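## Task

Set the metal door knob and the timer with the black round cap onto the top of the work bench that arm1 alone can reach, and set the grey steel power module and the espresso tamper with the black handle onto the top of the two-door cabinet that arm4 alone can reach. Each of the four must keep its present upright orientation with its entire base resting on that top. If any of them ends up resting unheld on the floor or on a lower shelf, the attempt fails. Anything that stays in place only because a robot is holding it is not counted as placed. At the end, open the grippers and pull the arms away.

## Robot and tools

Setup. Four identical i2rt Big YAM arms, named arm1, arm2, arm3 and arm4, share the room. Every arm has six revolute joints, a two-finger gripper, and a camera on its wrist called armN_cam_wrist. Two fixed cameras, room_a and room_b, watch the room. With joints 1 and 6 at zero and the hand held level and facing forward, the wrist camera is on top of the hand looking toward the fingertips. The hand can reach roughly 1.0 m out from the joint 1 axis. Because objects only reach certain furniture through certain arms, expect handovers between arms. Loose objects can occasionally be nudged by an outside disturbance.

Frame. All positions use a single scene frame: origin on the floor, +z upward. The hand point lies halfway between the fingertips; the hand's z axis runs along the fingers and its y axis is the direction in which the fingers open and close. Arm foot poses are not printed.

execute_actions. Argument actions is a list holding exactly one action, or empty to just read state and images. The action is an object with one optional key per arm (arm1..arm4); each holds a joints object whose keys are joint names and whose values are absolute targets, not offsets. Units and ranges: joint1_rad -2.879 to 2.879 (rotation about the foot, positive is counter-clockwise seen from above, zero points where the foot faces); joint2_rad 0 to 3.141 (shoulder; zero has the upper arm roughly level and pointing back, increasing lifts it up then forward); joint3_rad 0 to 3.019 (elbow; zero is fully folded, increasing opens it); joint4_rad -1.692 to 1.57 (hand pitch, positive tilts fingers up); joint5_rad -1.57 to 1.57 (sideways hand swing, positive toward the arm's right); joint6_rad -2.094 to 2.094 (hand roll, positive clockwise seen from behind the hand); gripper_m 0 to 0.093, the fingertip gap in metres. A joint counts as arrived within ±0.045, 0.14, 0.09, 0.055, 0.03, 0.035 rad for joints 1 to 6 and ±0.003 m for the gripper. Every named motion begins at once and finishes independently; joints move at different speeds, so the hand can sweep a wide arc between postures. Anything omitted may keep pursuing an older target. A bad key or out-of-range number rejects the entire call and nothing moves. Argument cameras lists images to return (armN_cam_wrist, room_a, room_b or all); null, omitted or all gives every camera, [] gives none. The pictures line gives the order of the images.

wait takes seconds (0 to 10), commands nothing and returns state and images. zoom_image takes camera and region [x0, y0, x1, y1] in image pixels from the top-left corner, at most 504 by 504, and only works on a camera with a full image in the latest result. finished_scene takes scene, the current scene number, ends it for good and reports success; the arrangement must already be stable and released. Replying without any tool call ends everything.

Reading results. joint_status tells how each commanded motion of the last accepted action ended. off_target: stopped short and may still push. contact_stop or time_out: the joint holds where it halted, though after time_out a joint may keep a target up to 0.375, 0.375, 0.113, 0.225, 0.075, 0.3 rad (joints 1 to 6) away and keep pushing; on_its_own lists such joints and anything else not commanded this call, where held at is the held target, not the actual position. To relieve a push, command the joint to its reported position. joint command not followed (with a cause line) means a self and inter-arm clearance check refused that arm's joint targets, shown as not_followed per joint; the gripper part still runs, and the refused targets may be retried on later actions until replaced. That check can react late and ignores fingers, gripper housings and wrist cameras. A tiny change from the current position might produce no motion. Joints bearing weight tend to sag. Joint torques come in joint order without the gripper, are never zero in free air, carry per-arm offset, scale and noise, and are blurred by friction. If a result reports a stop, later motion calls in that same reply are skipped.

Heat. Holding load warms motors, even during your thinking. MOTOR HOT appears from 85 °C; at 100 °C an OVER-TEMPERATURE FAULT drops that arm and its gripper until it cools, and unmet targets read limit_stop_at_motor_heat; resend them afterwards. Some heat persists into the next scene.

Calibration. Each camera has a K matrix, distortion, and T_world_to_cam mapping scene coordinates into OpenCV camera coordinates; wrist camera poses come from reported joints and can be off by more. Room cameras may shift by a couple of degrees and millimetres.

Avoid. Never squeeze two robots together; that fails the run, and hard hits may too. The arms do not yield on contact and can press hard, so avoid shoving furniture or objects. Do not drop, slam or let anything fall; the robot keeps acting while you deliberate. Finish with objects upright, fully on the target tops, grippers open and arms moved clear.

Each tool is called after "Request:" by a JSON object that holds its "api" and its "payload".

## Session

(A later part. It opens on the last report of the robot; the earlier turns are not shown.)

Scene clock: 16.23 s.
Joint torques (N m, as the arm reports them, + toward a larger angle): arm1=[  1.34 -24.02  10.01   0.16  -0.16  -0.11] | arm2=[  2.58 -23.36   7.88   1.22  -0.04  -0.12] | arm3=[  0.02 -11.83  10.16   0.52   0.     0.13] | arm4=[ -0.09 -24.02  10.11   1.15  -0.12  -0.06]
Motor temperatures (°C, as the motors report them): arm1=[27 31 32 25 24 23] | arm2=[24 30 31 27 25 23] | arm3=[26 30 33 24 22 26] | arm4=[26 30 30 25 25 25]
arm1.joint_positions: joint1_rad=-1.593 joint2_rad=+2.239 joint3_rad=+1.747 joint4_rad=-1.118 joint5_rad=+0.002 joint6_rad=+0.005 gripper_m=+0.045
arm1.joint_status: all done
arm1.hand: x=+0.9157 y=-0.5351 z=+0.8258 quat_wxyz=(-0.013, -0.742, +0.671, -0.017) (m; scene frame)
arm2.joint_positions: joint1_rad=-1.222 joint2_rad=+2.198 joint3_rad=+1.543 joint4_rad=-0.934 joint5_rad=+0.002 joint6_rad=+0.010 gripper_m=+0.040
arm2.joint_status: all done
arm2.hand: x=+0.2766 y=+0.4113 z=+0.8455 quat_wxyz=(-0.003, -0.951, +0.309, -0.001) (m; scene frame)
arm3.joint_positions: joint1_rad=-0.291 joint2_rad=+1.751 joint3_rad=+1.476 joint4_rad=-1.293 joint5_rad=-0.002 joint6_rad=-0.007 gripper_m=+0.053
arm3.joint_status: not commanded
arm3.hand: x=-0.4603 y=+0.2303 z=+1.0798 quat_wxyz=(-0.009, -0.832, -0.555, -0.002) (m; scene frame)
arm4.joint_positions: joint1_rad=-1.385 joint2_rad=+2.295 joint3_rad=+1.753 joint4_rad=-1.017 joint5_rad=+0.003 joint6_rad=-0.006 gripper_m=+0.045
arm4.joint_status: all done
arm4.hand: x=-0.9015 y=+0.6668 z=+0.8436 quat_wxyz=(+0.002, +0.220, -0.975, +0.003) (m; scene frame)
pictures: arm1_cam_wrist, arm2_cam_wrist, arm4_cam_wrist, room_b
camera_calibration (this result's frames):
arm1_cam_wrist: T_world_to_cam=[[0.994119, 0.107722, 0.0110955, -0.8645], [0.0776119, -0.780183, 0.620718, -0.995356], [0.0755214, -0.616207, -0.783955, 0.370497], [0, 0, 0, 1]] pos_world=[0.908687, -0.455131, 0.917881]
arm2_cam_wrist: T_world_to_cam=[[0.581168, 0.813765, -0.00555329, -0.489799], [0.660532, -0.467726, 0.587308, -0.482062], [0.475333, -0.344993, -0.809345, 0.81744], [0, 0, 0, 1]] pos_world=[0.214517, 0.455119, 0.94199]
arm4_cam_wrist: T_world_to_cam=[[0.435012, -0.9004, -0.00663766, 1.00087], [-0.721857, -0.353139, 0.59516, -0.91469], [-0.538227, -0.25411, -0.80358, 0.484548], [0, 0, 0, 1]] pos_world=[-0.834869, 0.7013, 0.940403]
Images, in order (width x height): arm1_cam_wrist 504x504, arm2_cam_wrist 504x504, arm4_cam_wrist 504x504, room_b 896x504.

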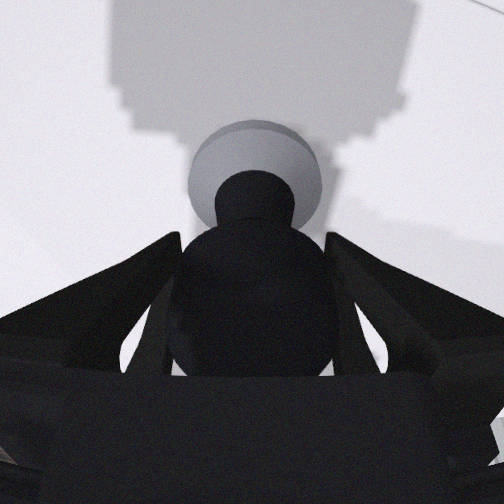

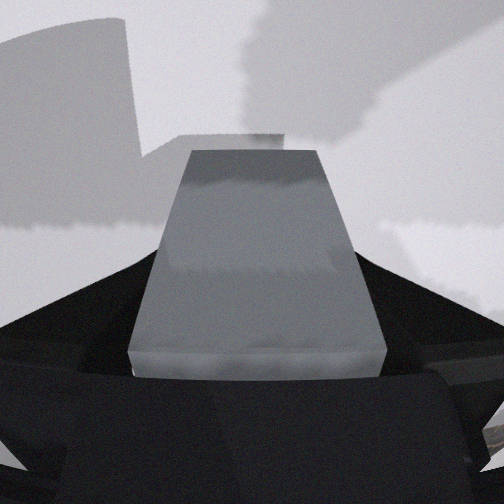

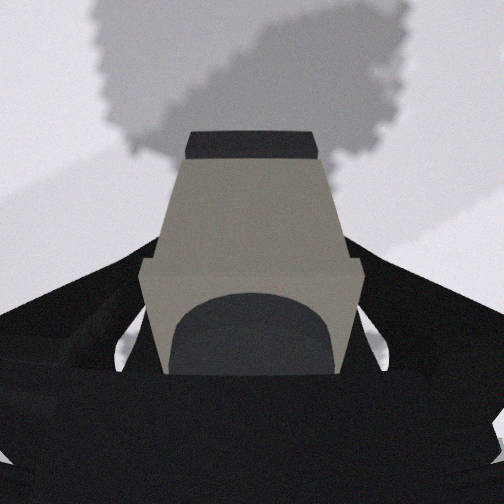

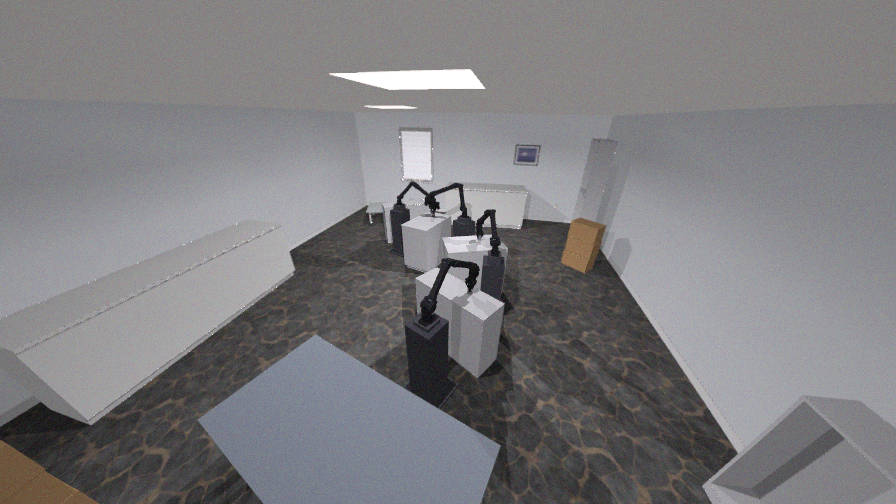

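Request:
{"api": "execute_actions", "payload": {"actions": [{"arm1":{"joints":{"joint2_rad":2.29,"joint4_rad":-1.05}},"arm2":{"joints":{"joint2_rad":2.245,"joint4_rad":-0.89}},"arm4":{"joints":{"joint2_rad":2.295,"gripper_m":0.093}}}], "cameras": ["arm1_cam_wrist","arm2_cam_wrist","arm4_cam_wrist"]}}

Scene clock: 17.13 s.
Joint torques (N m, as the arm reports them, + toward a larger angle): arm1=[  1.23 -17.29  10.08   0.78  -0.16  -0.11] | arm2=[  2.57 -23.59   7.63   0.94  -0.05  -0.1 ] | arm3=[ -0.01 -11.78  10.15   0.54   0.     0.13] | arm4=[  0.14 -24.94   9.95   0.94  -0.13  -0.07]
Motor temperatures (°C, as the motors report them): arm1=[27 31 32 25 24 23] | arm2=[24 30 31 27 25 23] | arm3=[26 30 33 24 22 26] | arm4=[26 30 30 25 25 25]
arm1.joint_positions: joint1_rad=-1.593 joint2_rad=+2.242 joint3_rad=+1.747 joint4_rad=-1.073 joint5_rad=+0.002 joint6_rad=+0.005 gripper_m=+0.045
arm1.joint_status: all done
arm1.hand: x=+0.9146 y=-0.5244 z=+0.8237 quat_wxyz=(+0.001, -0.742, +0.671, -0.001) (m; scene frame)
arm2.joint_positions: joint1_rad=-1.222 joint2_rad=+2.247 joint3_rad=+1.543 joint4_rad=-0.904 joint5_rad=+0.002 joint6_rad=+0.010 gripper_m=+0.040
arm2.joint_status: all done
arm2.hand: x=+0.2791 y=+0.4093 z=+0.8168 quat_wxyz=(-0.006, -0.951, +0.309, -0.010) (m; scene frame)
arm3.joint_positions: joint1_rad=-0.291 joint2_rad=+1.751 joint3_rad=+1.476 joint4_rad=-1.293 joint5_rad=-0.002 joint6_rad=-0.007 gripper_m=+0.053
arm3.joint_status: not commanded
arm3.hand: x=-0.4603 y=+0.2303 z=+1.0798 quat_wxyz=(-0.009, -0.832, -0.555, -0.002) (m; scene frame)
arm4.joint_positions: joint1_rad=-1.385 joint2_rad=+2.294 joint3_rad=+1.753 joint4_rad=-1.011 joint5_rad=+0.003 joint6_rad=-0.006 gripper_m=+0.093
arm4.joint_status: all done
arm4.hand: x=-0.9001 y=+0.6675 z=+0.8439 quat_wxyz=(-0.002, +0.220, -0.975, +0.002) (m; scene frame)
pictures: arm1_cam_wrist, arm2_cam_wrist, arm4_cam_wrist
camera_calibration (this result's frames):
arm1_cam_wrist: T_world_to_cam=[[0.994161, 0.107322, 0.0111883, -0.86483], [0.080389, -0.80583, 0.586665, -0.973561], [0.071978, -0.58234, -0.809753, 0.417724], [0, 0, 0, 1]] pos_world=[0.907977, -0.448452, 0.919083]
arm2_cam_wrist: T_world_to_cam=[[0.581155, 0.813774, -0.00552449, -0.489803], [0.65153, -0.461199, 0.602333, -0.480199], [0.487615, -0.353648, -0.798226, 0.783361], [0, 0, 0, 1]] pos_world=[0.215537, 0.454156, 0.911832]
arm4_cam_wrist: T_world_to_cam=[[0.435059, -0.900378, -0.00655978, 1.00082], [-0.725333, -0.354776, 0.589937, -0.911188], [-0.533494, -0.2519, -0.807423, 0.491708], [0, 0, 0, 1]] pos_world=[-0.834006, 0.701706, 0.941125]
Images, in order (width x height): arm1_cam_wrist 504x504, arm2_cam_wrist 504x504, arm4_cam_wrist 504x504.

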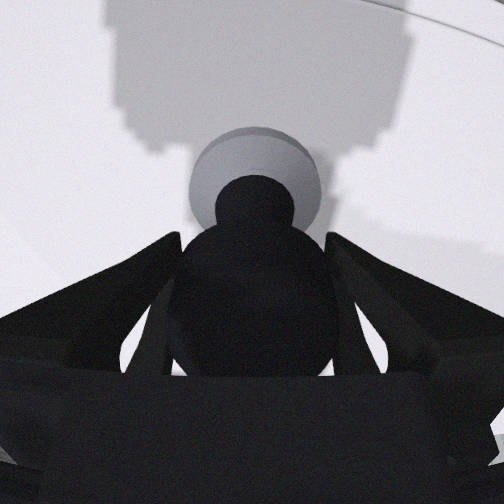

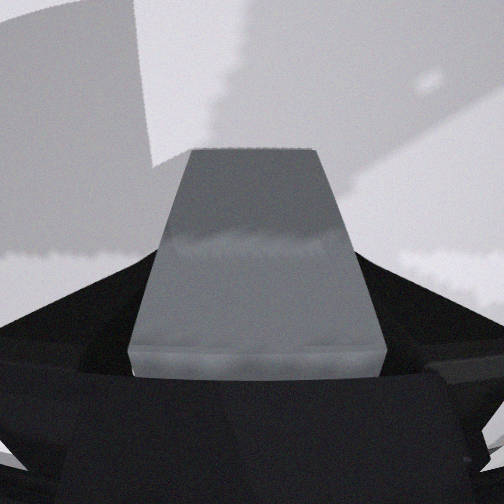

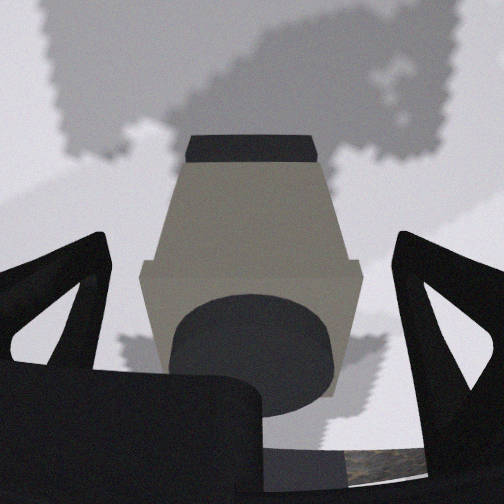

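Request:
{"api": "execute_actions", "payload": {"actions": [{"arm1":{"joints":{"joint2_rad":2.25,"gripper_m":0.093}},"arm2":{"joints":{"joint2_rad":2.28,"joint4_rad":-0.84}},"arm4":{"joints":{"joint2_rad":1.5,"joint4_rad":-1.5}}}], "cameras": ["arm2_cam_wrist"]}}

Scene clock: 18.93 s.
Joint torques (N m, as the arm reports them, + toward a larger angle): arm1=[  1.19 -20.77  10.04   0.42  -0.16  -0.11] | arm2=[  2.89 -21.24   7.77   1.58  -0.04  -0.1 ] | arm3=[ -0.09 -11.65  10.15   0.55   0.     0.13] | arm4=[  0.05 -14.99  10.83   0.37  -0.12  -0.07]
Motor temperatures (°C, as the motors report them): arm1=[27 32 33 25 24 23] | arm2=[24 30 31 27 25 23] | arm3=[26 30 33 24 22 26] | arm4=[26 30 31 25 25 25]
arm1.joint_positions: joint1_rad=-1.593 joint2_rad=+2.242 joint3_rad=+1.747 joint4_rad=-1.062 joint5_rad=+0.002 joint6_rad=+0.005 gripper_m=+0.093
arm1.joint_status: all done
arm1.hand: x=+0.9143 y=-0.5218 z=+0.8237 quat_wxyz=(+0.005, -0.742, +0.671, +0.003) (m; scene frame)
arm2.joint_positions: joint1_rad=-1.222 joint2_rad=+2.254 joint3_rad=+1.543 joint4_rad=-0.860 joint5_rad=+0.002 joint6_rad=+0.010 gripper_m=+0.040
arm2.joint_status: all done
arm2.hand: x=+0.2718 y=+0.4144 z=+0.8125 quat_wxyz=(+0.000, -0.951, +0.309, +0.007) (m; scene frame)
arm3.joint_positions: joint1_rad=-0.291 joint2_rad=+1.751 joint3_rad=+1.476 joint4_rad=-1.293 joint5_rad=-0.002 joint6_rad=-0.007 gripper_m=+0.053
arm3.joint_status: not commanded
arm3.hand: x=-0.4603 y=+0.2303 z=+1.0798 quat_wxyz=(-0.009, -0.832, -0.555, -0.002) (m; scene frame)
arm4.joint_positions: joint1_rad=-1.385 joint2_rad=+1.498 joint3_rad=+1.766 joint4_rad=-1.484 joint5_rad=+0.003 joint6_rad=-0.006 gripper_m=+0.093
arm4.joint_status: all done
arm4.hand: x=-1.0201 y=+0.6121 z=+1.3031 quat_wxyz=(-0.165, +0.217, -0.962, -0.034) (m; scene frame)
pictures: arm2_cam_wrist
camera_calibration (this result's frames):
arm2_cam_wrist: T_world_to_cam=[[0.58118, 0.813756, -0.00558001, -0.48974], [0.668596, -0.473576, 0.573328, -0.44647], [0.463907, -0.336937, -0.819307, 0.801975], [0, 0, 0, 1]] pos_world=[0.211093, 0.457307, 0.910305]
Images, in order (width x height): arm2_cam_wrist 504x504.

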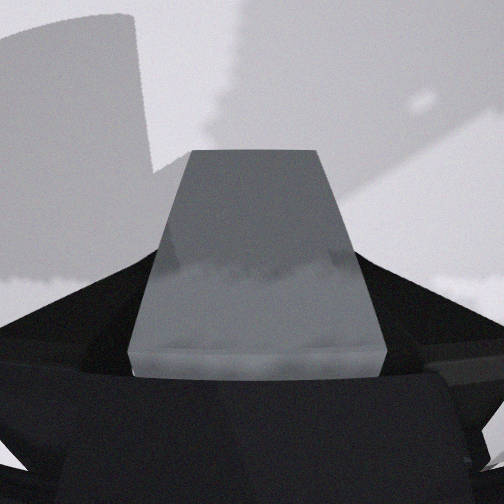

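Request:
{"api": "execute_actions", "payload": {"actions": [{"arm1":{"joints":{"joint2_rad":1.2,"joint4_rad":-1.5}},"arm2":{"joints":{"joint2_rad":2.26,"gripper_m":0.093}},"arm4":{"joints":{"joint1_rad":-0.3,"joint2_rad":1.2}}}], "cameras": []}}

Request:
{"api": "execute_actions", "payload": {"actions": [{"arm1":{"joints":{"joint1_rad":-0.2}},"arm2":{"joints":{"joint2_rad":1.85,"joint4_rad":-1.25}}}], "cameras": []}}

Scene clock: 20.97 s.
Joint torques (N m, as the arm reports them, + toward a larger angle): arm1=[ 1.27 -4.89  8.15  0.67 -0.16 -0.11] | arm2=[  2.87 -22.76   7.72   1.24  -0.05  -0.09] | arm3=[  0.01 -11.79  10.16   0.57  -0.02   0.14] | arm4=[ 0.53 -9.63 10.93  0.82 -0.08 -0.08]
Motor temperatures (°C, as the motors report them): arm1=[27 32 33 25 24 23] | arm2=[24 30 31 27 25 23] | arm3=[26 30 34 24 22 26] | arm4=[26 30 31 25 25 25]
arm1.joint_positions: joint1_rad=-1.593 joint2_rad=+1.191 joint3_rad=+1.784 joint4_rad=-1.490 joint5_rad=+0.002 joint6_rad=+0.005 gripper_m=+0.093
arm1.joint_status: all done
arm1.hand: x=+0.9380 y=-0.7541 z=+1.3957 quat_wxyz=(+0.221, -0.700, +0.633, +0.244) (m; scene frame)
arm2.joint_positions: joint1_rad=-1.222 joint2_rad=+2.254 joint3_rad=+1.543 joint4_rad=-0.855 joint5_rad=+0.002 joint6_rad=+0.010 gripper_m=+0.093
arm2.joint_status: all done
arm2.hand: x=+0.2706 y=+0.4153 z=+0.8126 quat_wxyz=(+0.001, -0.951, +0.309, +0.010) (m; scene frame)
arm3.joint_positions: joint1_rad=-0.291 joint2_rad=+1.751 joint3_rad=+1.476 joint4_rad=-1.293 joint5_rad=-0.002 joint6_rad=-0.007 gripper_m=+0.053
arm3.joint_status: not commanded
arm3.hand: x=-0.4603 y=+0.2303 z=+1.0798 quat_wxyz=(-0.009, -0.832, -0.555, -0.002) (m; scene frame)
arm4.joint_positions: joint1_rad=-0.299 joint2_rad=+1.204 joint3_rad=+1.760 joint4_rad=-1.484 joint5_rad=+0.002 joint6_rad=-0.006 gripper_m=+0.093
arm4.joint_status: all done
arm4.hand: x=-1.4650 y=+0.8159 z=+1.4371 quat_wxyz=(-0.222, +0.656, -0.687, -0.219) (m; scene frame)
pictures: none
No camera images: the call's "cameras" was empty. Leave "cameras" out to get every camera's image.

Scene clock: 22.63 s.
Joint torques (N m, as the arm reports them, + toward a larger angle): arm1=[ 1.03 -5.    8.24  0.67 -0.15 -0.11] | arm2=[  2.75 -20.32   9.45  -0.12  -0.05  -0.09] | arm3=[ -0.14 -11.92  10.17   0.53  -0.01   0.14] | arm4=[ 0.48 -9.7  10.89  0.82 -0.08 -0.07]
Motor temperatures (°C, as the motors report them): arm1=[27 31 33 25 24 23] | arm2=[24 31 31 27 25 23] | arm3=[26 30 34 24 22 26] | arm4=[26 30 31 25 25 25]
arm1.joint_positions: joint1_rad=-0.208 joint2_rad=+1.195 joint3_rad=+1.784 joint4_rad=-1.490 joint5_rad=+0.001 joint6_rad=+0.005 gripper_m=+0.093
arm1.joint_status: all done
arm1.hand: x=+0.5660 y=-1.1324 z=+1.3944 quat_wxyz=(+0.012, -0.944, +0.041, +0.328) (m; scene frame)
arm2.joint_positions: joint1_rad=-1.222 joint2_rad=+1.848 joint3_rad=+1.543 joint4_rad=-1.236 joint5_rad=+0.002 joint6_rad=+0.010 gripper_m=+0.093
arm2.joint_status: all done
arm2.hand: x=+0.3083 y=+0.3903 z=+1.0414 quat_wxyz=(+0.004, -0.951, +0.309, +0.022) (m; scene frame)
arm3.joint_positions: joint1_rad=-0.291 joint2_rad=+1.751 joint3_rad=+1.476 joint4_rad=-1.293 joint5_rad=-0.002 joint6_rad=-0.007 gripper_m=+0.053
arm3.joint_status: not commanded
arm3.hand: x=-0.4603 y=+0.2303 z=+1.0798 quat_wxyz=(-0.009, -0.832, -0.555, -0.002) (m; scene frame)
arm4.joint_positions: joint1_rad=-0.299 joint2_rad=+1.204 joint3_rad=+1.760 joint4_rad=-1.484 joint5_rad=+0.002 joint6_rad=-0.006 gripper_m=+0.093
arm4.joint_status: not commanded
arm4.hand: x=-1.4650 y=+0.8159 z=+1.4371 quat_wxyz=(-0.222, +0.656, -0.687, -0.219) (m; scene frame)
pictures: none
No camera images: the call's "cameras" was empty. Leave "cameras" out to get every camera's image.

Request:
{"api": "execute_actions", "payload": {"actions": [{"arm2":{"joints":{"joint1_rad":1.21,"joint3_rad":1.6}},"arm3":{"joints":{"joint1_rad":0.1}}}], "cameras": []}}

Request:
{"api": "execute_actions", "payload": {"actions": [{"arm2":{"joints":{"joint2_rad":2.1,"joint4_rad":-1.04}},"arm3":{"joints":{"joint1_rad":0.777,"joint2_rad":2.1,"joint3_rad":1.655,"joint4_rad":-1.07}}}], "cameras": ["arm2_cam_wrist","arm3_cam_wrist","room_b"]}}

Scene clock: 25.20 s.
Joint torques (N m, as the arm reports them, + toward a larger angle): arm1=[ 0.92 -5.12  8.27  0.67 -0.15 -0.11] | arm2=[  0.93 -19.99  11.37  -0.11   0.06  -0.08] | arm3=[  0.6  -11.9   10.2    0.56  -0.05   0.14] | arm4=[ 0.52 -9.56 10.9   0.82 -0.07 -0.07]
Motor temperatures (°C, as the motors report them): arm1=[27 31 33 25 24 23] | arm2=[24 31 32 27 25 23] | arm3=[26 30 34 24 22 26] | arm4=[26 29 31 25 25 25]
arm1.joint_positions: joint1_rad=-0.208 joint2_rad=+1.195 joint3_rad=+1.784 joint4_rad=-1.490 joint5_rad=+0.001 joint6_rad=+0.005 gripper_m=+0.093
arm1.joint_status: not commanded
arm1.hand: x=+0.5660 y=-1.1324 z=+1.3944 quat_wxyz=(+0.012, -0.944, +0.041, +0.328) (m; scene frame)
arm2.joint_positions: joint1_rad=+1.217 joint2_rad=+1.848 joint3_rad=+1.561 joint4_rad=-1.236 joint5_rad=+0.000 joint6_rad=+0.008 gripper_m=+0.093
arm2.joint_status: all done
arm2.hand: x=+0.9060 y=-0.4876 z=+1.0355 quat_wxyz=(-0.011, -0.616, -0.787, +0.018) (m; scene frame)
arm3.joint_positions: joint1_rad=+0.105 joint2_rad=+1.751 joint3_rad=+1.476 joint4_rad=-1.293 joint5_rad=-0.001 joint6_rad=-0.007 gripper_m=+0.053
arm3.joint_status: all done
arm3.hand: x=-0.2587 y=+0.1885 z=+1.0828 quat_wxyz=(-0.009, -0.707, -0.707, -0.001) (m; scene frame)
arm4.joint_positions: joint1_rad=-0.299 joint2_rad=+1.204 joint3_rad=+1.760 joint4_rad=-1.484 joint5_rad=+0.002 joint6_rad=-0.006 gripper_m=+0.093
arm4.joint_status: not commanded
arm4.hand: x=-1.4650 y=+0.8159 z=+1.4371 quat_wxyz=(-0.222, +0.656, -0.687, -0.219) (m; scene frame)
pictures: none
No camera images: the call's "cameras" was empty. Leave "cameras" out to get every camera's image.

Scene clock: 26.87 s.
Joint torques (N m, as the arm reports them, + toward a larger angle): arm1=[ 0.92 -5.11  8.27  0.67 -0.15 -0.11] | arm2=[  1.03 -22.19   9.74   1.26   0.07  -0.09] | arm3=[  0.98 -19.3    9.56   0.97  -0.08   0.13] | arm4=[ 0.45 -9.52 10.94  0.83 -0.07 -0.07]
Motor temperatures (°C, as the motors report them): arm1=[27 30 33 25 24 23] | arm2=[24 31 32 27 25 23] | arm3=[26 31 34 24 22 26] | arm4=[26 29 31 25 25 25]
arm1.joint_positions: joint1_rad=-0.208 joint2_rad=+1.195 joint3_rad=+1.784 joint4_rad=-1.490 joint5_rad=+0.001 joint6_rad=+0.005 gripper_m=+0.093
arm1.joint_status: not commanded
arm1.hand: x=+0.5660 y=-1.1324 z=+1.3944 quat_wxyz=(+0.012, -0.944, +0.041, +0.328) (m; scene frame)
arm2.joint_positions: joint1_rad=+1.217 joint2_rad=+2.096 joint3_rad=+1.570 joint4_rad=-1.054 joint5_rad=+0.000 joint6_rad=+0.008 gripper_m=+0.093
arm2.joint_status: all done
arm2.hand: x=+0.9112 y=-0.5160 z=+0.8995 quat_wxyz=(+0.011, -0.617, -0.787, +0.000) (m; scene frame)
arm3.joint_positions: joint1_rad=+0.772 joint2_rad=+2.143 joint3_rad=+1.629 joint4_rad=-1.073 joint5_rad=-0.001 joint6_rad=-0.007 gripper_m=+0.053
arm3.joint_status: all done
arm3.hand: x=+0.1228 y=+0.2280 z=+0.9244 quat_wxyz=(+0.000, -0.436, -0.900, -0.003) (m; scene frame)
arm4.joint_positions: joint1_rad=-0.299 joint2_rad=+1.204 joint3_rad=+1.760 joint4_rad=-1.484 joint5_rad=+0.002 joint6_rad=-0.006 gripper_m=+0.093
arm4.joint_status: not commanded
arm4.hand: x=-1.4650 y=+0.8159 z=+1.4371 quat_wxyz=(-0.222, +0.656, -0.687, -0.219) (m; scene frame)
pictures: arm2_cam_wrist, arm3_cam_wrist, room_b
camera_calibration (this result's frames):
arm2_cam_wrist: T_world_to_cam=[[-0.96871, -0.247824, 0.0135489, 0.743611], [-0.190741, 0.778286, 0.598239, 0.0421096], [-0.158803, 0.576935, -0.801203, 1.28574], [0, 0, 0, 1]] pos_world=[0.932555, -0.590277, 0.994873]
arm3_cam_wrist: T_world_to_cam=[[-0.784207, -0.620397, -0.0112652, 0.250026], [-0.509337, 0.633242, 0.582735, -0.615857], [-0.354394, 0.462723, -0.812584, 0.815036], [0, 0, 0, 1]] pos_world=[0.171237, 0.167966, 1.02398]
Images, in order (width x height): arm2_cam_wrist 504x504, arm3_cam_wrist 504x504, room_b 896x504.

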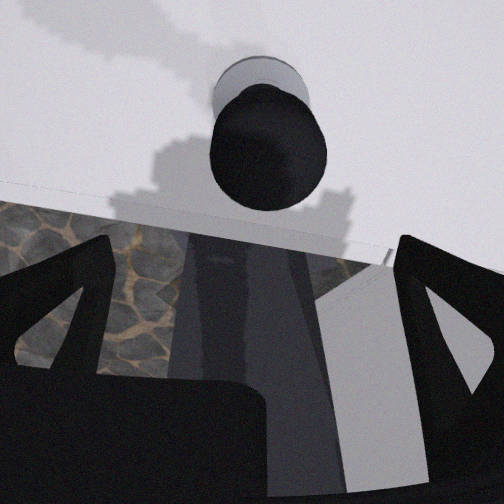

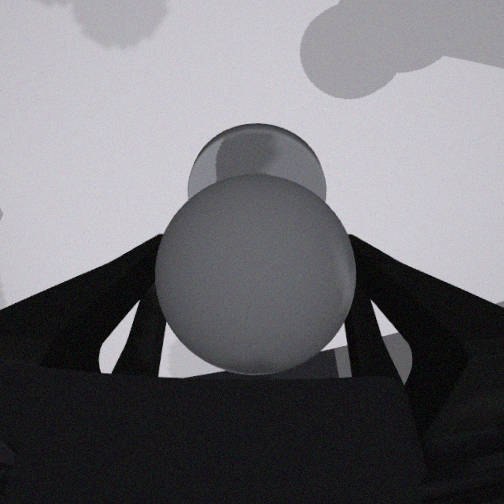

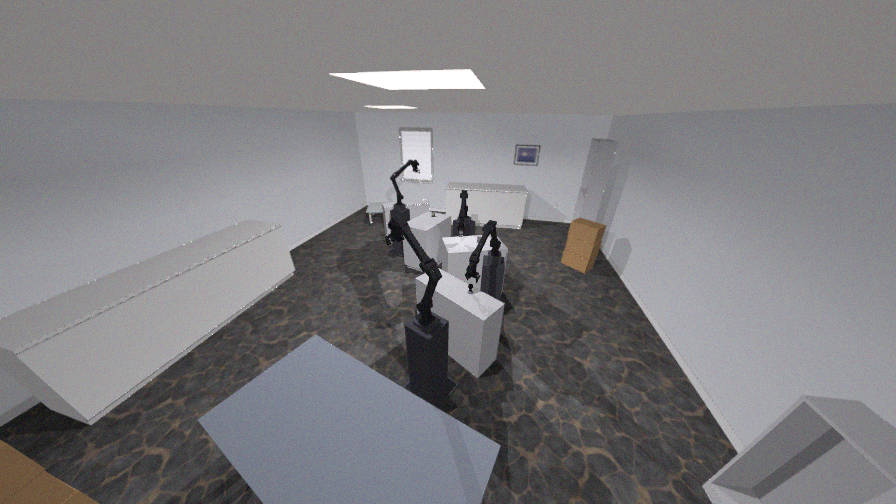

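Request:
{"api": "execute_actions", "payload": {"actions": [{"arm2":{"joints":{"joint1_rad":1.198,"joint2_rad":2.235,"joint3_rad":1.615,"joint4_rad":-0.91}},"arm3":{"joints":{"joint2_rad":2.25,"joint4_rad":-0.92}}}], "cameras": ["arm2_cam_wrist","arm3_cam_wrist"]}}

Scene clock: 28.37 s.
Joint torques (N m, as the arm reports them, + toward a larger angle): arm1=[ 0.9  -5.13  8.27  0.66 -0.15 -0.11] | arm2=[  0.23 -25.11   9.26   1.19   0.05  -0.1 ] | arm3=[  0.73 -18.17   9.04   1.24  -0.07   0.13] | arm4=[ 0.57 -9.61 10.9   0.82 -0.07 -0.08]
Motor temperatures (°C, as the motors report them): arm1=[27 30 33 25 24 23] | arm2=[24 31 32 27 25 23] | arm3=[26 31 34 24 22 26] | arm4=[26 29 31 25 25 25]
arm1.joint_positions: joint1_rad=-0.208 joint2_rad=+1.195 joint3_rad=+1.784 joint4_rad=-1.490 joint5_rad=+0.001 joint6_rad=+0.005 gripper_m=+0.093
arm1.joint_status: not commanded
arm1.hand: x=+0.5660 y=-1.1324 z=+1.3944 quat_wxyz=(+0.012, -0.944, +0.041, +0.328) (m; scene frame)
arm2.joint_positions: joint1_rad=+1.213 joint2_rad=+2.239 joint3_rad=+1.582 joint4_rad=-0.924 joint5_rad=+0.000 joint6_rad=+0.008 gripper_m=+0.093
arm2.joint_status: all done
arm2.hand: x=+0.9106 y=-0.5268 z=+0.8194 quat_wxyz=(+0.012, -0.618, -0.786, +0.000) (m; scene frame)
arm3.joint_positions: joint1_rad=+0.772 joint2_rad=+2.275 joint3_rad=+1.629 joint4_rad=-0.931 joint5_rad=-0.001 joint6_rad=-0.007 gripper_m=+0.053
arm3.joint_status: all done
arm3.hand: x=+0.1299 y=+0.2195 z=+0.8456 quat_wxyz=(-0.005, -0.436, -0.900, +0.000) (m; scene frame)
arm4.joint_positions: joint1_rad=-0.299 joint2_rad=+1.204 joint3_rad=+1.760 joint4_rad=-1.484 joint5_rad=+0.002 joint6_rad=-0.006 gripper_m=+0.093
arm4.joint_status: not commanded
arm4.hand: x=-1.4650 y=+0.8159 z=+1.4371 quat_wxyz=(-0.222, +0.656, -0.687, -0.219) (m; scene frame)
pictures: arm2_cam_wrist, arm3_cam_wrist
camera_calibration (this result's frames):
arm2_cam_wrist: T_world_to_cam=[[-0.969555, -0.244495, 0.013573, 0.743929], [-0.187821, 0.778087, 0.59942, 0.0946261], [-0.157116, 0.578622, -0.80032, 1.22638], [0, 0, 0, 1]] pos_world=[0.931738, -0.601352, 0.914681]
arm3_cam_wrist: T_world_to_cam=[[-0.784165, -0.620452, -0.0111699, 0.249358], [-0.513228, 0.63832, 0.573711, -0.553967], [-0.34883, 0.455617, -0.818982, 0.763723], [0, 0, 0, 1]] pos_world=[0.177636, 0.160358, 0.946077]
Images, in order (width x height): arm2_cam_wrist 504x504, arm3_cam_wrist 504x504.

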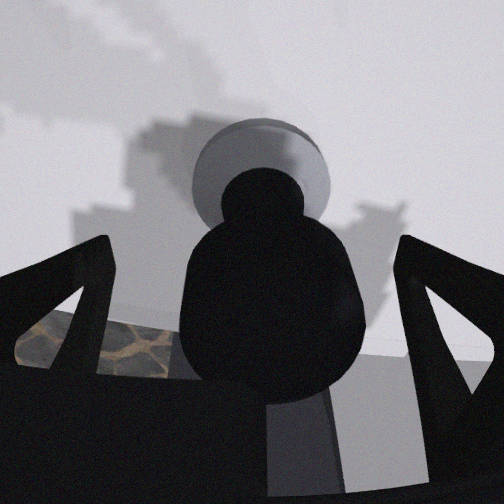

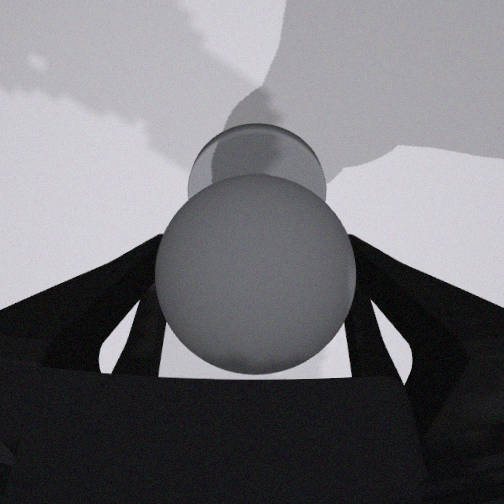

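Request:
{"api": "execute_actions", "payload": {"actions": [{"arm2":{"joints":{"gripper_m":0.025}},"arm3":{"joints":{"joint2_rad":2.31,"joint4_rad":-0.88}}}], "cameras": []}}

Request:
{"api": "execute_actions", "payload": {"actions": [{"arm2":{"joints":{"joint2_rad":1.9,"joint4_rad":-1.26}},"arm3":{"joints":{"joint2_rad":2.345,"joint4_rad":-0.86}}}], "cameras": ["arm2_cam_wrist","arm3_cam_wrist"]}}

Scene clock: 29.33 s.
Joint torques (N m, as the arm reports them, + toward a larger angle): arm1=[ 0.89 -5.11  8.27  0.66 -0.15 -0.11] | arm2=[  0.49 -24.58   9.19   1.06   0.1   -0.09] | arm3=[  0.83 -16.64   8.92   1.37  -0.08   0.13] | arm4=[ 0.51 -9.7  10.89  0.85 -0.08 -0.07]
Motor temperatures (°C, as the motors report them): arm1=[27 30 33 25 24 23] | arm2=[24 31 33 27 25 23] | arm3=[26 31 35 24 22 26] | arm4=[26 29 31 25 25 25]
arm1.joint_positions: joint1_rad=-0.208 joint2_rad=+1.195 joint3_rad=+1.784 joint4_rad=-1.490 joint5_rad=+0.001 joint6_rad=+0.005 gripper_m=+0.093
arm1.joint_status: not commanded
arm1.hand: x=+0.5660 y=-1.1324 z=+1.3944 quat_wxyz=(+0.012, -0.944, +0.041, +0.328) (m; scene frame)
arm2.joint_positions: joint1_rad=+1.212 joint2_rad=+2.239 joint3_rad=+1.582 joint4_rad=-0.923 joint5_rad=-0.001 joint6_rad=+0.008 gripper_m=+0.044
arm2.joint_status: gripper_m off_target (ended at +0.044, target +0.025)
arm2.hand: x=+0.9100 y=-0.5274 z=+0.8194 quat_wxyz=(+0.011, -0.619, -0.786, +0.000) (m; scene frame)
arm3.joint_positions: joint1_rad=+0.772 joint2_rad=+2.311 joint3_rad=+1.629 joint4_rad=-0.892 joint5_rad=-0.001 joint6_rad=-0.007 gripper_m=+0.053
arm3.joint_status: all done
arm3.hand: x=+0.1307 y=+0.2187 z=+0.8241 quat_wxyz=(-0.007, -0.436, -0.900, +0.000) (m; scene frame)
arm4.joint_positions: joint1_rad=-0.299 joint2_rad=+1.204 joint3_rad=+1.760 joint4_rad=-1.484 joint5_rad=+0.002 joint6_rad=-0.006 gripper_m=+0.093
arm4.joint_status: not commanded
arm4.hand: x=-1.4650 y=+0.8159 z=+1.4371 quat_wxyz=(-0.222, +0.656, -0.687, -0.219) (m; scene frame)
pictures: none
No camera images: the call's "cameras" was empty. Leave "cameras" out to get every camera's image.

Scene clock: 30.83 s.
Joint torques (N m, as the arm reports them, + toward a larger angle): arm1=[ 0.89 -5.1   8.28  0.67 -0.15 -0.11] | arm2=[  0.69 -23.13  10.55  -0.21   0.13  -0.06] | arm3=[  1.02 -14.69   8.83   1.39  -0.08   0.14] | arm4=[ 0.59 -9.53 10.94  0.84 -0.09 -0.08]
Motor temperatures (°C, as the motors report them): arm1=[27 30 33 25 24 23] | arm2=[24 31 33 27 25 23] | arm3=[26 31 35 24 22 26] | arm4=[26 29 32 25 25 25]
arm1.joint_positions: joint1_rad=-0.208 joint2_rad=+1.195 joint3_rad=+1.784 joint4_rad=-1.490 joint5_rad=+0.001 joint6_rad=+0.005 gripper_m=+0.093
arm1.joint_status: not commanded
arm1.hand: x=+0.5660 y=-1.1324 z=+1.3944 quat_wxyz=(+0.012, -0.944, +0.041, +0.328) (m; scene frame)
arm2.joint_positions: joint1_rad=+1.212 joint2_rad=+1.921 joint3_rad=+1.582 joint4_rad=-1.247 joint5_rad=-0.001 joint6_rad=+0.008 gripper_m=+0.044
arm2.joint_status: all done
arm2.hand: x=+0.9038 y=-0.4914 z=+1.0037 quat_wxyz=(+0.013, -0.619, -0.786, -0.001) (m; scene frame)
arm3.joint_positions: joint1_rad=+0.772 joint2_rad=+2.318 joint3_rad=+1.629 joint4_rad=-0.873 joint5_rad=-0.001 joint6_rad=-0.007 gripper_m=+0.053
arm3.joint_status: all done
arm3.hand: x=+0.1326 y=+0.2164 z=+0.8197 quat_wxyz=(-0.012, -0.436, -0.900, +0.003) (m; scene frame)
arm4.joint_positions: joint1_rad=-0.299 joint2_rad=+1.204 joint3_rad=+1.760 joint4_rad=-1.484 joint5_rad=+0.002 joint6_rad=-0.006 gripper_m=+0.093
arm4.joint_status: not commanded
arm4.hand: x=-1.4650 y=+0.8159 z=+1.4371 quat_wxyz=(-0.222, +0.656, -0.687, -0.219) (m; scene frame)
pictures: arm2_cam_wrist, arm3_cam_wrist
camera_calibration (this result's frames):
arm2_cam_wrist: T_world_to_cam=[[-0.969949, -0.242991, 0.0124376, 0.74571], [-0.18674, 0.776233, 0.602154, -0.0493456], [-0.155973, 0.581736, -0.798283, 1.35077], [0, 0, 0, 1]] pos_world=[0.92477, -0.566289, 1.09874]
arm3_cam_wrist: T_world_to_cam=[[-0.7841, -0.62053, -0.0114218, 0.249441], [-0.518538, 0.644889, 0.561459, -0.526406], [-0.341036, 0.446162, -0.827426, 0.752815], [0, 0, 0, 1]] pos_world=[0.179362, 0.158382, 0.921303]
Images, in order (width x height): arm2_cam_wrist 504x504, arm3_cam_wrist 504x504.

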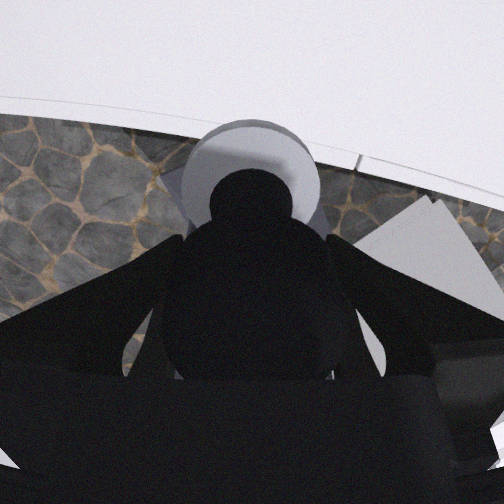

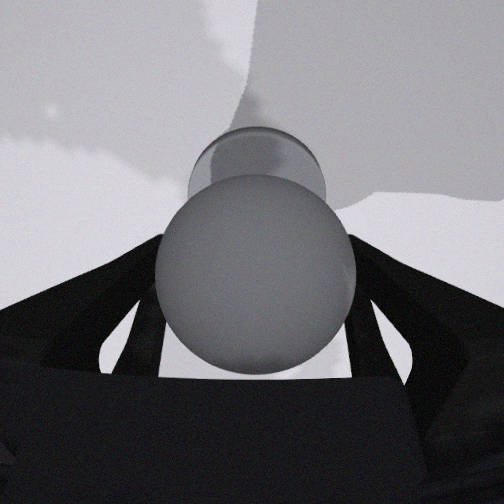

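Request:
{"api": "execute_actions", "payload": {"actions": [{"arm3":{"joints":{"joint2_rad":2.32,"gripper_m":0.093}}}], "cameras": []}}

Request:
{"api": "execute_actions", "payload": {"actions": [{"arm3":{"joints":{"joint2_rad":2.1,"joint4_rad":-1.08}}}], "cameras": []}}

Request:
{"api": "execute_actions", "payload": {"actions": [{"arm3":{"joints":{"joint1_rad":1.162,"joint2_rad":2.14,"joint3_rad":1.585,"joint4_rad":-0.98,"joint6_rad":0.11}}}], "cameras": ["arm3_cam_wrist"]}}

Scene clock: 31.83 s.
Joint torques (N m, as the arm reports them, + toward a larger angle): arm1=[ 0.91 -5.13  8.27  0.67 -0.15 -0.11] | arm2=[  0.65 -22.88  10.77  -0.3    0.1   -0.08] | arm3=[  0.98 -16.8    8.87   1.34  -0.08   0.15] | arm4=[ 0.54 -9.65 10.91  0.84 -0.07 -0.08]
Motor temperatures (°C, as the motors report them): arm1=[27 29 33 25 24 23] | arm2=[24 31 33 27 25 23] | arm3=[26 31 35 24 22 26] | arm4=[26 29 32 25 25 25]
arm1.joint_positions: joint1_rad=-0.208 joint2_rad=+1.195 joint3_rad=+1.784 joint4_rad=-1.490 joint5_rad=+0.001 joint6_rad=+0.005 gripper_m=+0.093
arm1.joint_status: not commanded
arm1.hand: x=+0.5660 y=-1.1324 z=+1.3944 quat_wxyz=(+0.012, -0.944, +0.041, +0.328) (m; scene frame)
arm2.joint_positions: joint1_rad=+1.212 joint2_rad=+1.921 joint3_rad=+1.582 joint4_rad=-1.247 joint5_rad=-0.001 joint6_rad=+0.008 gripper_m=+0.044
arm2.joint_status: not commanded
arm2.hand: x=+0.9038 y=-0.4914 z=+1.0037 quat_wxyz=(+0.013, -0.619, -0.786, -0.001) (m; scene frame)
arm3.joint_positions: joint1_rad=+0.772 joint2_rad=+2.318 joint3_rad=+1.629 joint4_rad=-0.870 joint5_rad=-0.001 joint6_rad=-0.007 gripper_m=+0.093
arm3.joint_status: all done
arm3.hand: x=+0.1329 y=+0.2159 z=+0.8198 quat_wxyz=(-0.013, -0.436, -0.900, +0.003) (m; scene frame)
arm4.joint_positions: joint1_rad=-0.299 joint2_rad=+1.204 joint3_rad=+1.760 joint4_rad=-1.484 joint5_rad=+0.002 joint6_rad=-0.006 gripper_m=+0.093
arm4.joint_status: not commanded
arm4.hand: x=-1.4650 y=+0.8159 z=+1.4371 quat_wxyz=(-0.222, +0.656, -0.687, -0.219) (m; scene frame)
pictures: none
No camera images: the call's "cameras" was empty. Leave "cameras" out to get every camera's image.

Scene clock: 32.97 s.
Joint torques (N m, as the arm reports them, + toward a larger angle): arm1=[ 0.93 -5.14  8.27  0.66 -0.15 -0.11] | arm2=[  0.51 -23.13  10.64  -0.3    0.1   -0.09] | arm3=[  0.95 -14.6    9.68   0.6   -0.05   0.12] | arm4=[ 0.55 -9.73 10.91  0.82 -0.08 -0.07]
Motor temperatures (°C, as the motors report them): arm1=[27 29 33 25 24 23] | arm2=[24 31 33 27 25 23] | arm3=[26 32 35 24 22 26] | arm4=[26 29 32 25 25 25]
arm1.joint_positions: joint1_rad=-0.208 joint2_rad=+1.195 joint3_rad=+1.784 joint4_rad=-1.490 joint5_rad=+0.001 joint6_rad=+0.005 gripper_m=+0.093
arm1.joint_status: not commanded
arm1.hand: x=+0.5660 y=-1.1324 z=+1.3944 quat_wxyz=(+0.012, -0.944, +0.041, +0.328) (m; scene frame)
arm2.joint_positions: joint1_rad=+1.212 joint2_rad=+1.921 joint3_rad=+1.582 joint4_rad=-1.247 joint5_rad=-0.001 joint6_rad=+0.008 gripper_m=+0.044
arm2.joint_status: not commanded
arm2.hand: x=+0.9038 y=-0.4914 z=+1.0037 quat_wxyz=(+0.013, -0.619, -0.786, -0.001) (m; scene frame)
arm3.joint_positions: joint1_rad=+0.772 joint2_rad=+2.088 joint3_rad=+1.631 joint4_rad=-1.072 joint5_rad=-0.001 joint6_rad=-0.007 gripper_m=+0.093
arm3.joint_status: all done
arm3.hand: x=+0.1278 y=+0.2215 z=+0.9579 quat_wxyz=(-0.027, -0.436, -0.899, +0.010) (m; scene frame)
arm4.joint_positions: joint1_rad=-0.299 joint2_rad=+1.204 joint3_rad=+1.760 joint4_rad=-1.484 joint5_rad=+0.002 joint6_rad=-0.006 gripper_m=+0.093
arm4.joint_status: not commanded
arm4.hand: x=-1.4650 y=+0.8159 z=+1.4371 quat_wxyz=(-0.222, +0.656, -0.687, -0.219) (m; scene frame)
pictures: none
No camera images: the call's "cameras" was empty. Leave "cameras" out to get every camera's image.

Scene clock: 34.43 s.
Joint torques (N m, as the arm reports them, + toward a larger angle): arm1=[ 0.92 -5.12  8.27  0.66 -0.15 -0.11] | arm2=[  0.5  -23.17  10.62  -0.3    0.11  -0.09] | arm3=[  0.65 -15.41   7.76   1.26  -0.03   0.14] | arm4=[ 0.61 -9.5  10.94  0.81 -0.08 -0.07]
Motor temperatures (°C, as the motors report them): arm1=[27 29 33 25 24 23] | arm2=[24 32 33 27 25 23] | arm3=[26 32 34 24 22 26] | arm4=[26 29 32 25 25 25]
arm1.joint_positions: joint1_rad=-0.208 joint2_rad=+1.195 joint3_rad=+1.784 joint4_rad=-1.490 joint5_rad=+0.001 joint6_rad=+0.005 gripper_m=+0.093
arm1.joint_status: not commanded
arm1.hand: x=+0.5660 y=-1.1324 z=+1.3944 quat_wxyz=(+0.012, -0.944, +0.041, +0.328) (m; scene frame)
arm2.joint_positions: joint1_rad=+1.212 joint2_rad=+1.921 joint3_rad=+1.582 joint4_rad=-1.247 joint5_rad=-0.001 joint6_rad=+0.008 gripper_m=+0.044
arm2.joint_status: not commanded
arm2.hand: x=+0.9038 y=-0.4914 z=+1.0037 quat_wxyz=(+0.013, -0.619, -0.786, -0.001) (m; scene frame)
arm3.joint_positions: joint1_rad=+1.159 joint2_rad=+2.141 joint3_rad=+1.580 joint4_rad=-0.989 joint5_rad=-0.001 joint6_rad=+0.101 gripper_m=+0.093
arm3.joint_status: all done
arm3.hand: x=+0.2772 y=+0.4056 z=+0.9102 quat_wxyz=(-0.018, -0.307, -0.951, +0.004) (m; scene frame)
arm4.joint_positions: joint1_rad=-0.299 joint2_rad=+1.204 joint3_rad=+1.760 joint4_rad=-1.484 joint5_rad=+0.002 joint6_rad=-0.006 gripper_m=+0.093
arm4.joint_status: not commanded
arm4.hand: x=-1.4650 y=+0.8159 z=+1.4371 quat_wxyz=(-0.222, +0.656, -0.687, -0.219) (m; scene frame)
pictures: arm3_cam_wrist
camera_calibration (this result's frames):
arm3_cam_wrist: T_world_to_cam=[[-0.582916, -0.812474, -0.00968416, 0.50173], [-0.681019, 0.482032, 0.551234, -0.503801], [-0.443195, 0.327918, -0.834294, 0.875072], [0, 0, 0, 1]] pos_world=[0.337196, 0.363539, 1.01264]
Images, in order (width x height): arm3_cam_wrist 504x504.

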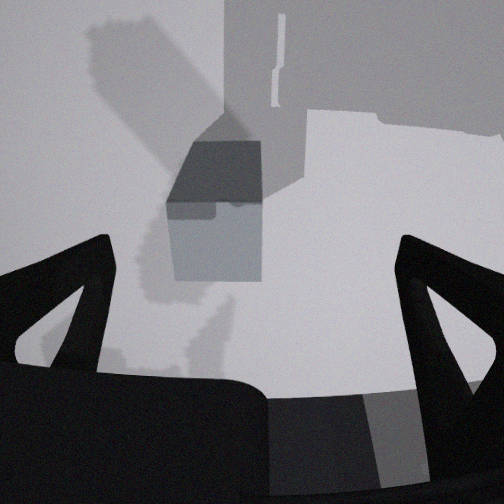

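Request:
{"api": "execute_actions", "payload": {"actions": [{"arm3":{"joints":{"joint1_rad":1.205,"joint3_rad":1.515,"joint4_rad":-0.935,"joint6_rad":0.14}},"arm2":{"joints":{"joint1_rad":0.5}}}], "cameras": []}}

Request:
{"api": "execute_actions", "payload": {"actions": [{"arm3":{"joints":{"joint2_rad":2.25,"joint4_rad":-0.8}}}], "cameras": ["arm3_cam_wrist"]}}

Scene clock: 36.27 s.
Joint torques (N m, as the arm reports them, + toward a larger angle): arm1=[ 0.92 -5.13  8.27  0.66 -0.15 -0.11] | arm2=[  1.36 -22.47  10.68  -0.19  -0.01  -0.08] | arm3=[  0.47 -15.15   7.91   1.35  -0.03   0.16] | arm4=[ 0.55 -9.46 10.94  0.81 -0.09 -0.08]
Motor temperatures (°C, as the motors report them): arm1=[27 29 33 25 24 23] | arm2=[24 32 34 27 25 23] | arm3=[26 32 34 24 22 26] | arm4=[26 29 32 25 25 25]
arm1.joint_positions: joint1_rad=-0.208 joint2_rad=+1.195 joint3_rad=+1.784 joint4_rad=-1.490 joint5_rad=+0.001 joint6_rad=+0.005 gripper_m=+0.093
arm1.joint_status: not commanded
arm1.hand: x=+0.5660 y=-1.1324 z=+1.3944 quat_wxyz=(+0.012, -0.944, +0.041, +0.328) (m; scene frame)
arm2.joint_positions: joint1_rad=+0.496 joint2_rad=+1.921 joint3_rad=+1.582 joint4_rad=-1.247 joint5_rad=+0.001 joint6_rad=+0.007 gripper_m=+0.044
arm2.joint_status: all done
arm2.hand: x=+0.5054 y=-0.4458 z=+1.0102 quat_wxyz=(+0.010, -0.854, -0.519, +0.000) (m; scene frame)
arm3.joint_positions: joint1_rad=+1.203 joint2_rad=+2.141 joint3_rad=+1.504 joint4_rad=-0.947 joint5_rad=-0.001 joint6_rad=+0.131 gripper_m=+0.093
arm3.joint_status: all done
arm3.hand: x=+0.2690 y=+0.4405 z=+0.8860 quat_wxyz=(-0.002, -0.300, -0.954, +0.000) (m; scene frame)
arm4.joint_positions: joint1_rad=-0.299 joint2_rad=+1.204 joint3_rad=+1.760 joint4_rad=-1.484 joint5_rad=+0.002 joint6_rad=-0.006 gripper_m=+0.093
arm4.joint_status: not commanded
arm4.hand: x=-1.4650 y=+0.8159 z=+1.4371 quat_wxyz=(-0.222, +0.656, -0.687, -0.219) (m; scene frame)
pictures: none
No camera images: the call's "cameras" was empty. Leave "cameras" out to get every camera's image.

Scene clock: 37.33 s.
Joint torques (N m, as the arm reports them, + toward a larger angle): arm1=[ 0.87 -5.13  8.27  0.66 -0.15 -0.11] | arm2=[  1.82 -22.89  10.7   -0.2    0.    -0.06] | arm3=[  0.52 -16.39   7.28   1.3   -0.03   0.16] | arm4=[ 0.58 -9.65 10.89  0.84 -0.08 -0.07]
Motor temperatures (°C, as the motors report them): arm1=[27 29 33 25 24 23] | arm2=[24 32 34 27 25 23] | arm3=[26 32 34 24 22 26] | arm4=[26 29 32 25 25 25]
arm1.joint_positions: joint1_rad=-0.208 joint2_rad=+1.195 joint3_rad=+1.784 joint4_rad=-1.490 joint5_rad=+0.001 joint6_rad=+0.005 gripper_m=+0.093
arm1.joint_status: not commanded
arm1.hand: x=+0.5660 y=-1.1324 z=+1.3944 quat_wxyz=(+0.012, -0.944, +0.041, +0.328) (m; scene frame)
arm2.joint_positions: joint1_rad=+0.496 joint2_rad=+1.921 joint3_rad=+1.582 joint4_rad=-1.247 joint5_rad=+0.001 joint6_rad=+0.007 gripper_m=+0.044
arm2.joint_status: not commanded
arm2.hand: x=+0.5054 y=-0.4458 z=+1.0102 quat_wxyz=(+0.010, -0.854, -0.519, +0.000) (m; scene frame)
arm3.joint_positions: joint1_rad=+1.203 joint2_rad=+2.260 joint3_rad=+1.504 joint4_rad=-0.811 joint5_rad=-0.001 joint6_rad=+0.131 gripper_m=+0.093
arm3.joint_status: all done
arm3.hand: x=+0.2757 y=+0.4369 z=+0.8180 quat_wxyz=(-0.010, -0.300, -0.954, +0.002) (m; scene frame)
arm4.joint_positions: joint1_rad=-0.299 joint2_rad=+1.204 joint3_rad=+1.760 joint4_rad=-1.484 joint5_rad=+0.002 joint6_rad=-0.006 gripper_m=+0.093
arm4.joint_status: not commanded
arm4.hand: x=-1.4650 y=+0.8159 z=+1.4371 quat_wxyz=(-0.222, +0.656, -0.687, -0.219) (m; scene frame)
pictures: arm3_cam_wrist
camera_calibration (this result's frames):
arm3_cam_wrist: T_world_to_cam=[[-0.570912, -0.820973, -0.00787425, 0.524366], [-0.679674, 0.467228, 0.565456, -0.474662], [-0.460545, 0.328178, -0.824741, 0.784037], [0, 0, 0, 1]] pos_world=[0.337836, 0.394962, 0.919156]
Images, in order (width x height): arm3_cam_wrist 504x504.

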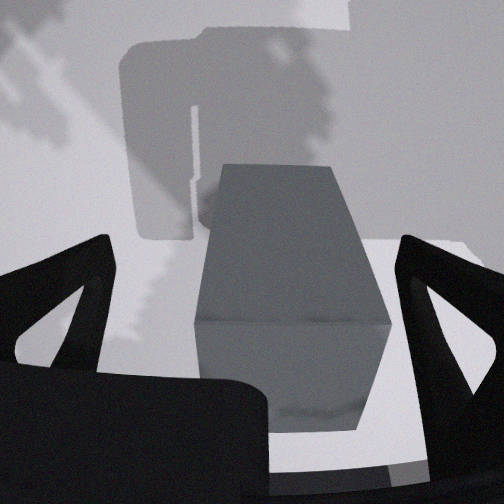

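Request:
{"api": "execute_actions", "payload": {"actions": [{"arm3":{"joints":{"joint1_rad":1.178,"joint2_rad":2.285,"joint4_rad":-0.85}}}], "cameras": ["arm3_cam_wrist"]}}

Request:
{"api": "execute_actions", "payload": {"actions": [{"arm3":{"joints":{"gripper_m":0.02}}}], "cameras": ["arm3_cam_wrist"]}}

Scene clock: 38.20 s.
Joint torques (N m, as the arm reports them, + toward a larger angle): arm1=[ 0.91 -5.11  8.28  0.66 -0.15 -0.11] | arm2=[  1.74 -22.52  10.58  -0.18  -0.01  -0.07] | arm3=[ -0.17 -14.22   7.26   0.45  -0.02   0.15] | arm4=[ 0.6  -9.52 10.91  0.8  -0.08 -0.08]
Motor temperatures (°C, as the motors report them): arm1=[27 29 33 25 24 23] | arm2=[24 32 34 27 25 23] | arm3=[26 32 34 24 22 26] | arm4=[26 28 32 25 25 25]
arm1.joint_positions: joint1_rad=-0.208 joint2_rad=+1.195 joint3_rad=+1.784 joint4_rad=-1.490 joint5_rad=+0.001 joint6_rad=+0.005 gripper_m=+0.093
arm1.joint_status: not commanded
arm1.hand: x=+0.5660 y=-1.1324 z=+1.3944 quat_wxyz=(+0.012, -0.944, +0.041, +0.328) (m; scene frame)
arm2.joint_positions: joint1_rad=+0.496 joint2_rad=+1.921 joint3_rad=+1.582 joint4_rad=-1.247 joint5_rad=+0.001 joint6_rad=+0.007 gripper_m=+0.044
arm2.joint_status: not commanded
arm2.hand: x=+0.5054 y=-0.4458 z=+1.0102 quat_wxyz=(+0.010, -0.854, -0.519, +0.000) (m; scene frame)
arm3.joint_positions: joint1_rad=+1.187 joint2_rad=+2.268 joint3_rad=+1.504 joint4_rad=-0.841 joint5_rad=-0.001 joint6_rad=+0.131 gripper_m=+0.093
arm3.joint_status: all done
arm3.hand: x=+0.2629 y=+0.4330 z=+0.8132 quat_wxyz=(+0.009, -0.308, -0.951, -0.002) (m; scene frame)
arm4.joint_positions: joint1_rad=-0.299 joint2_rad=+1.204 joint3_rad=+1.760 joint4_rad=-1.484 joint5_rad=+0.002 joint6_rad=-0.006 gripper_m=+0.093
arm4.joint_status: not commanded
arm4.hand: x=-1.4650 y=+0.8159 z=+1.4371 quat_wxyz=(-0.222, +0.656, -0.687, -0.219) (m; scene frame)
pictures: arm3_cam_wrist
camera_calibration (this result's frames):
arm3_cam_wrist: T_world_to_cam=[[-0.584226, -0.811585, -0.00322791, 0.50947], [-0.652655, 0.467448, 0.596266, -0.511049], [-0.482412, 0.350461, -0.80278, 0.753752], [0, 0, 0, 1]] pos_world=[0.327726, 0.388206, 0.911463]
Images, in order (width x height): arm3_cam_wrist 504x504.

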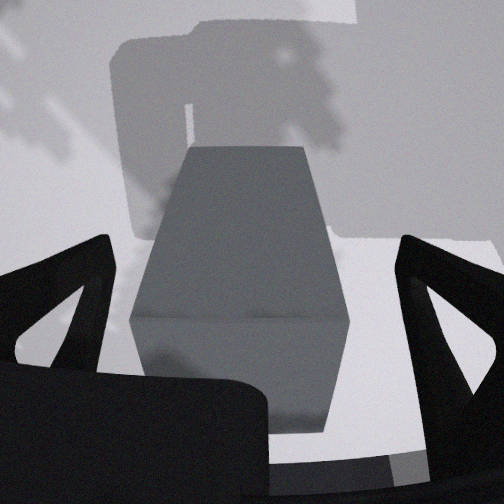

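Scene clock: 38.87 s.
Joint torques (N m, as the arm reports them, + toward a larger angle): arm1=[ 0.92 -5.1   8.27  0.67 -0.15 -0.11] | arm2=[  1.55 -22.81  10.66  -0.21   0.05  -0.1 ] | arm3=[ -0.31 -14.38   7.24   0.48  -0.02   0.15] | arm4=[ 0.57 -9.57 10.92  0.82 -0.09 -0.08]
Motor temperatures (°C, as the motors report them): arm1=[27 29 33 25 24 23] | arm2=[24 32 34 27 25 23] | arm3=[26 32 34 24 22 26] | arm4=[26 28 32 25 25 25]
arm1.joint_positions: joint1_rad=-0.208 joint2_rad=+1.195 joint3_rad=+1.784 joint4_rad=-1.490 joint5_rad=+0.001 joint6_rad=+0.005 gripper_m=+0.093
arm1.joint_status: not commanded
arm1.hand: x=+0.5660 y=-1.1324 z=+1.3944 quat_wxyz=(+0.012, -0.944, +0.041, +0.328) (m; scene frame)
arm2.joint_positions: joint1_rad=+0.496 joint2_rad=+1.921 joint3_rad=+1.582 joint4_rad=-1.247 joint5_rad=+0.001 joint6_rad=+0.007 gripper_m=+0.044
arm2.joint_status: not commanded
arm2.hand: x=+0.5054 y=-0.4458 z=+1.0102 quat_wxyz=(+0.010, -0.854, -0.519, +0.000) (m; scene frame)
arm3.joint_positions: joint1_rad=+1.187 joint2_rad=+2.269 joint3_rad=+1.504 joint4_rad=-0.841 joint5_rad=-0.001 joint6_rad=+0.132 gripper_m=+0.039
arm3.joint_status: gripper_m off_target (ended at +0.039, target +0.020)
arm3.hand: x=+0.2628 y=+0.4331 z=+0.8130 quat_wxyz=(+0.009, -0.308, -0.951, -0.002) (m; scene frame)
arm4.joint_positions: joint1_rad=-0.299 joint2_rad=+1.204 joint3_rad=+1.760 joint4_rad=-1.484 joint5_rad=+0.002 joint6_rad=-0.006 gripper_m=+0.093
arm4.joint_status: not commanded
arm4.hand: x=-1.4650 y=+0.8159 z=+1.4371 quat_wxyz=(-0.222, +0.656, -0.687, -0.219) (m; scene frame)
pictures: arm3_cam_wrist
camera_calibration (this result's frames):
arm3_cam_wrist: T_world_to_cam=[[-0.585157, -0.810914, -0.00310802, 0.509301], [-0.651713, 0.46799, 0.596871, -0.512048], [-0.482557, 0.351289, -0.802331, 0.752781], [0, 0, 0, 1]] pos_world=[0.327573, 0.388189, 0.911189]
Images, in order (width x height): arm3_cam_wrist 504x504.

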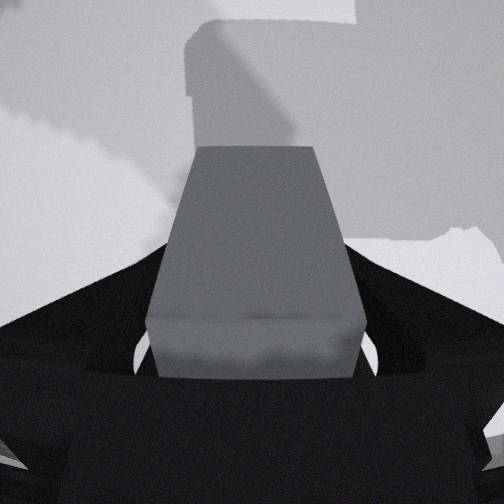

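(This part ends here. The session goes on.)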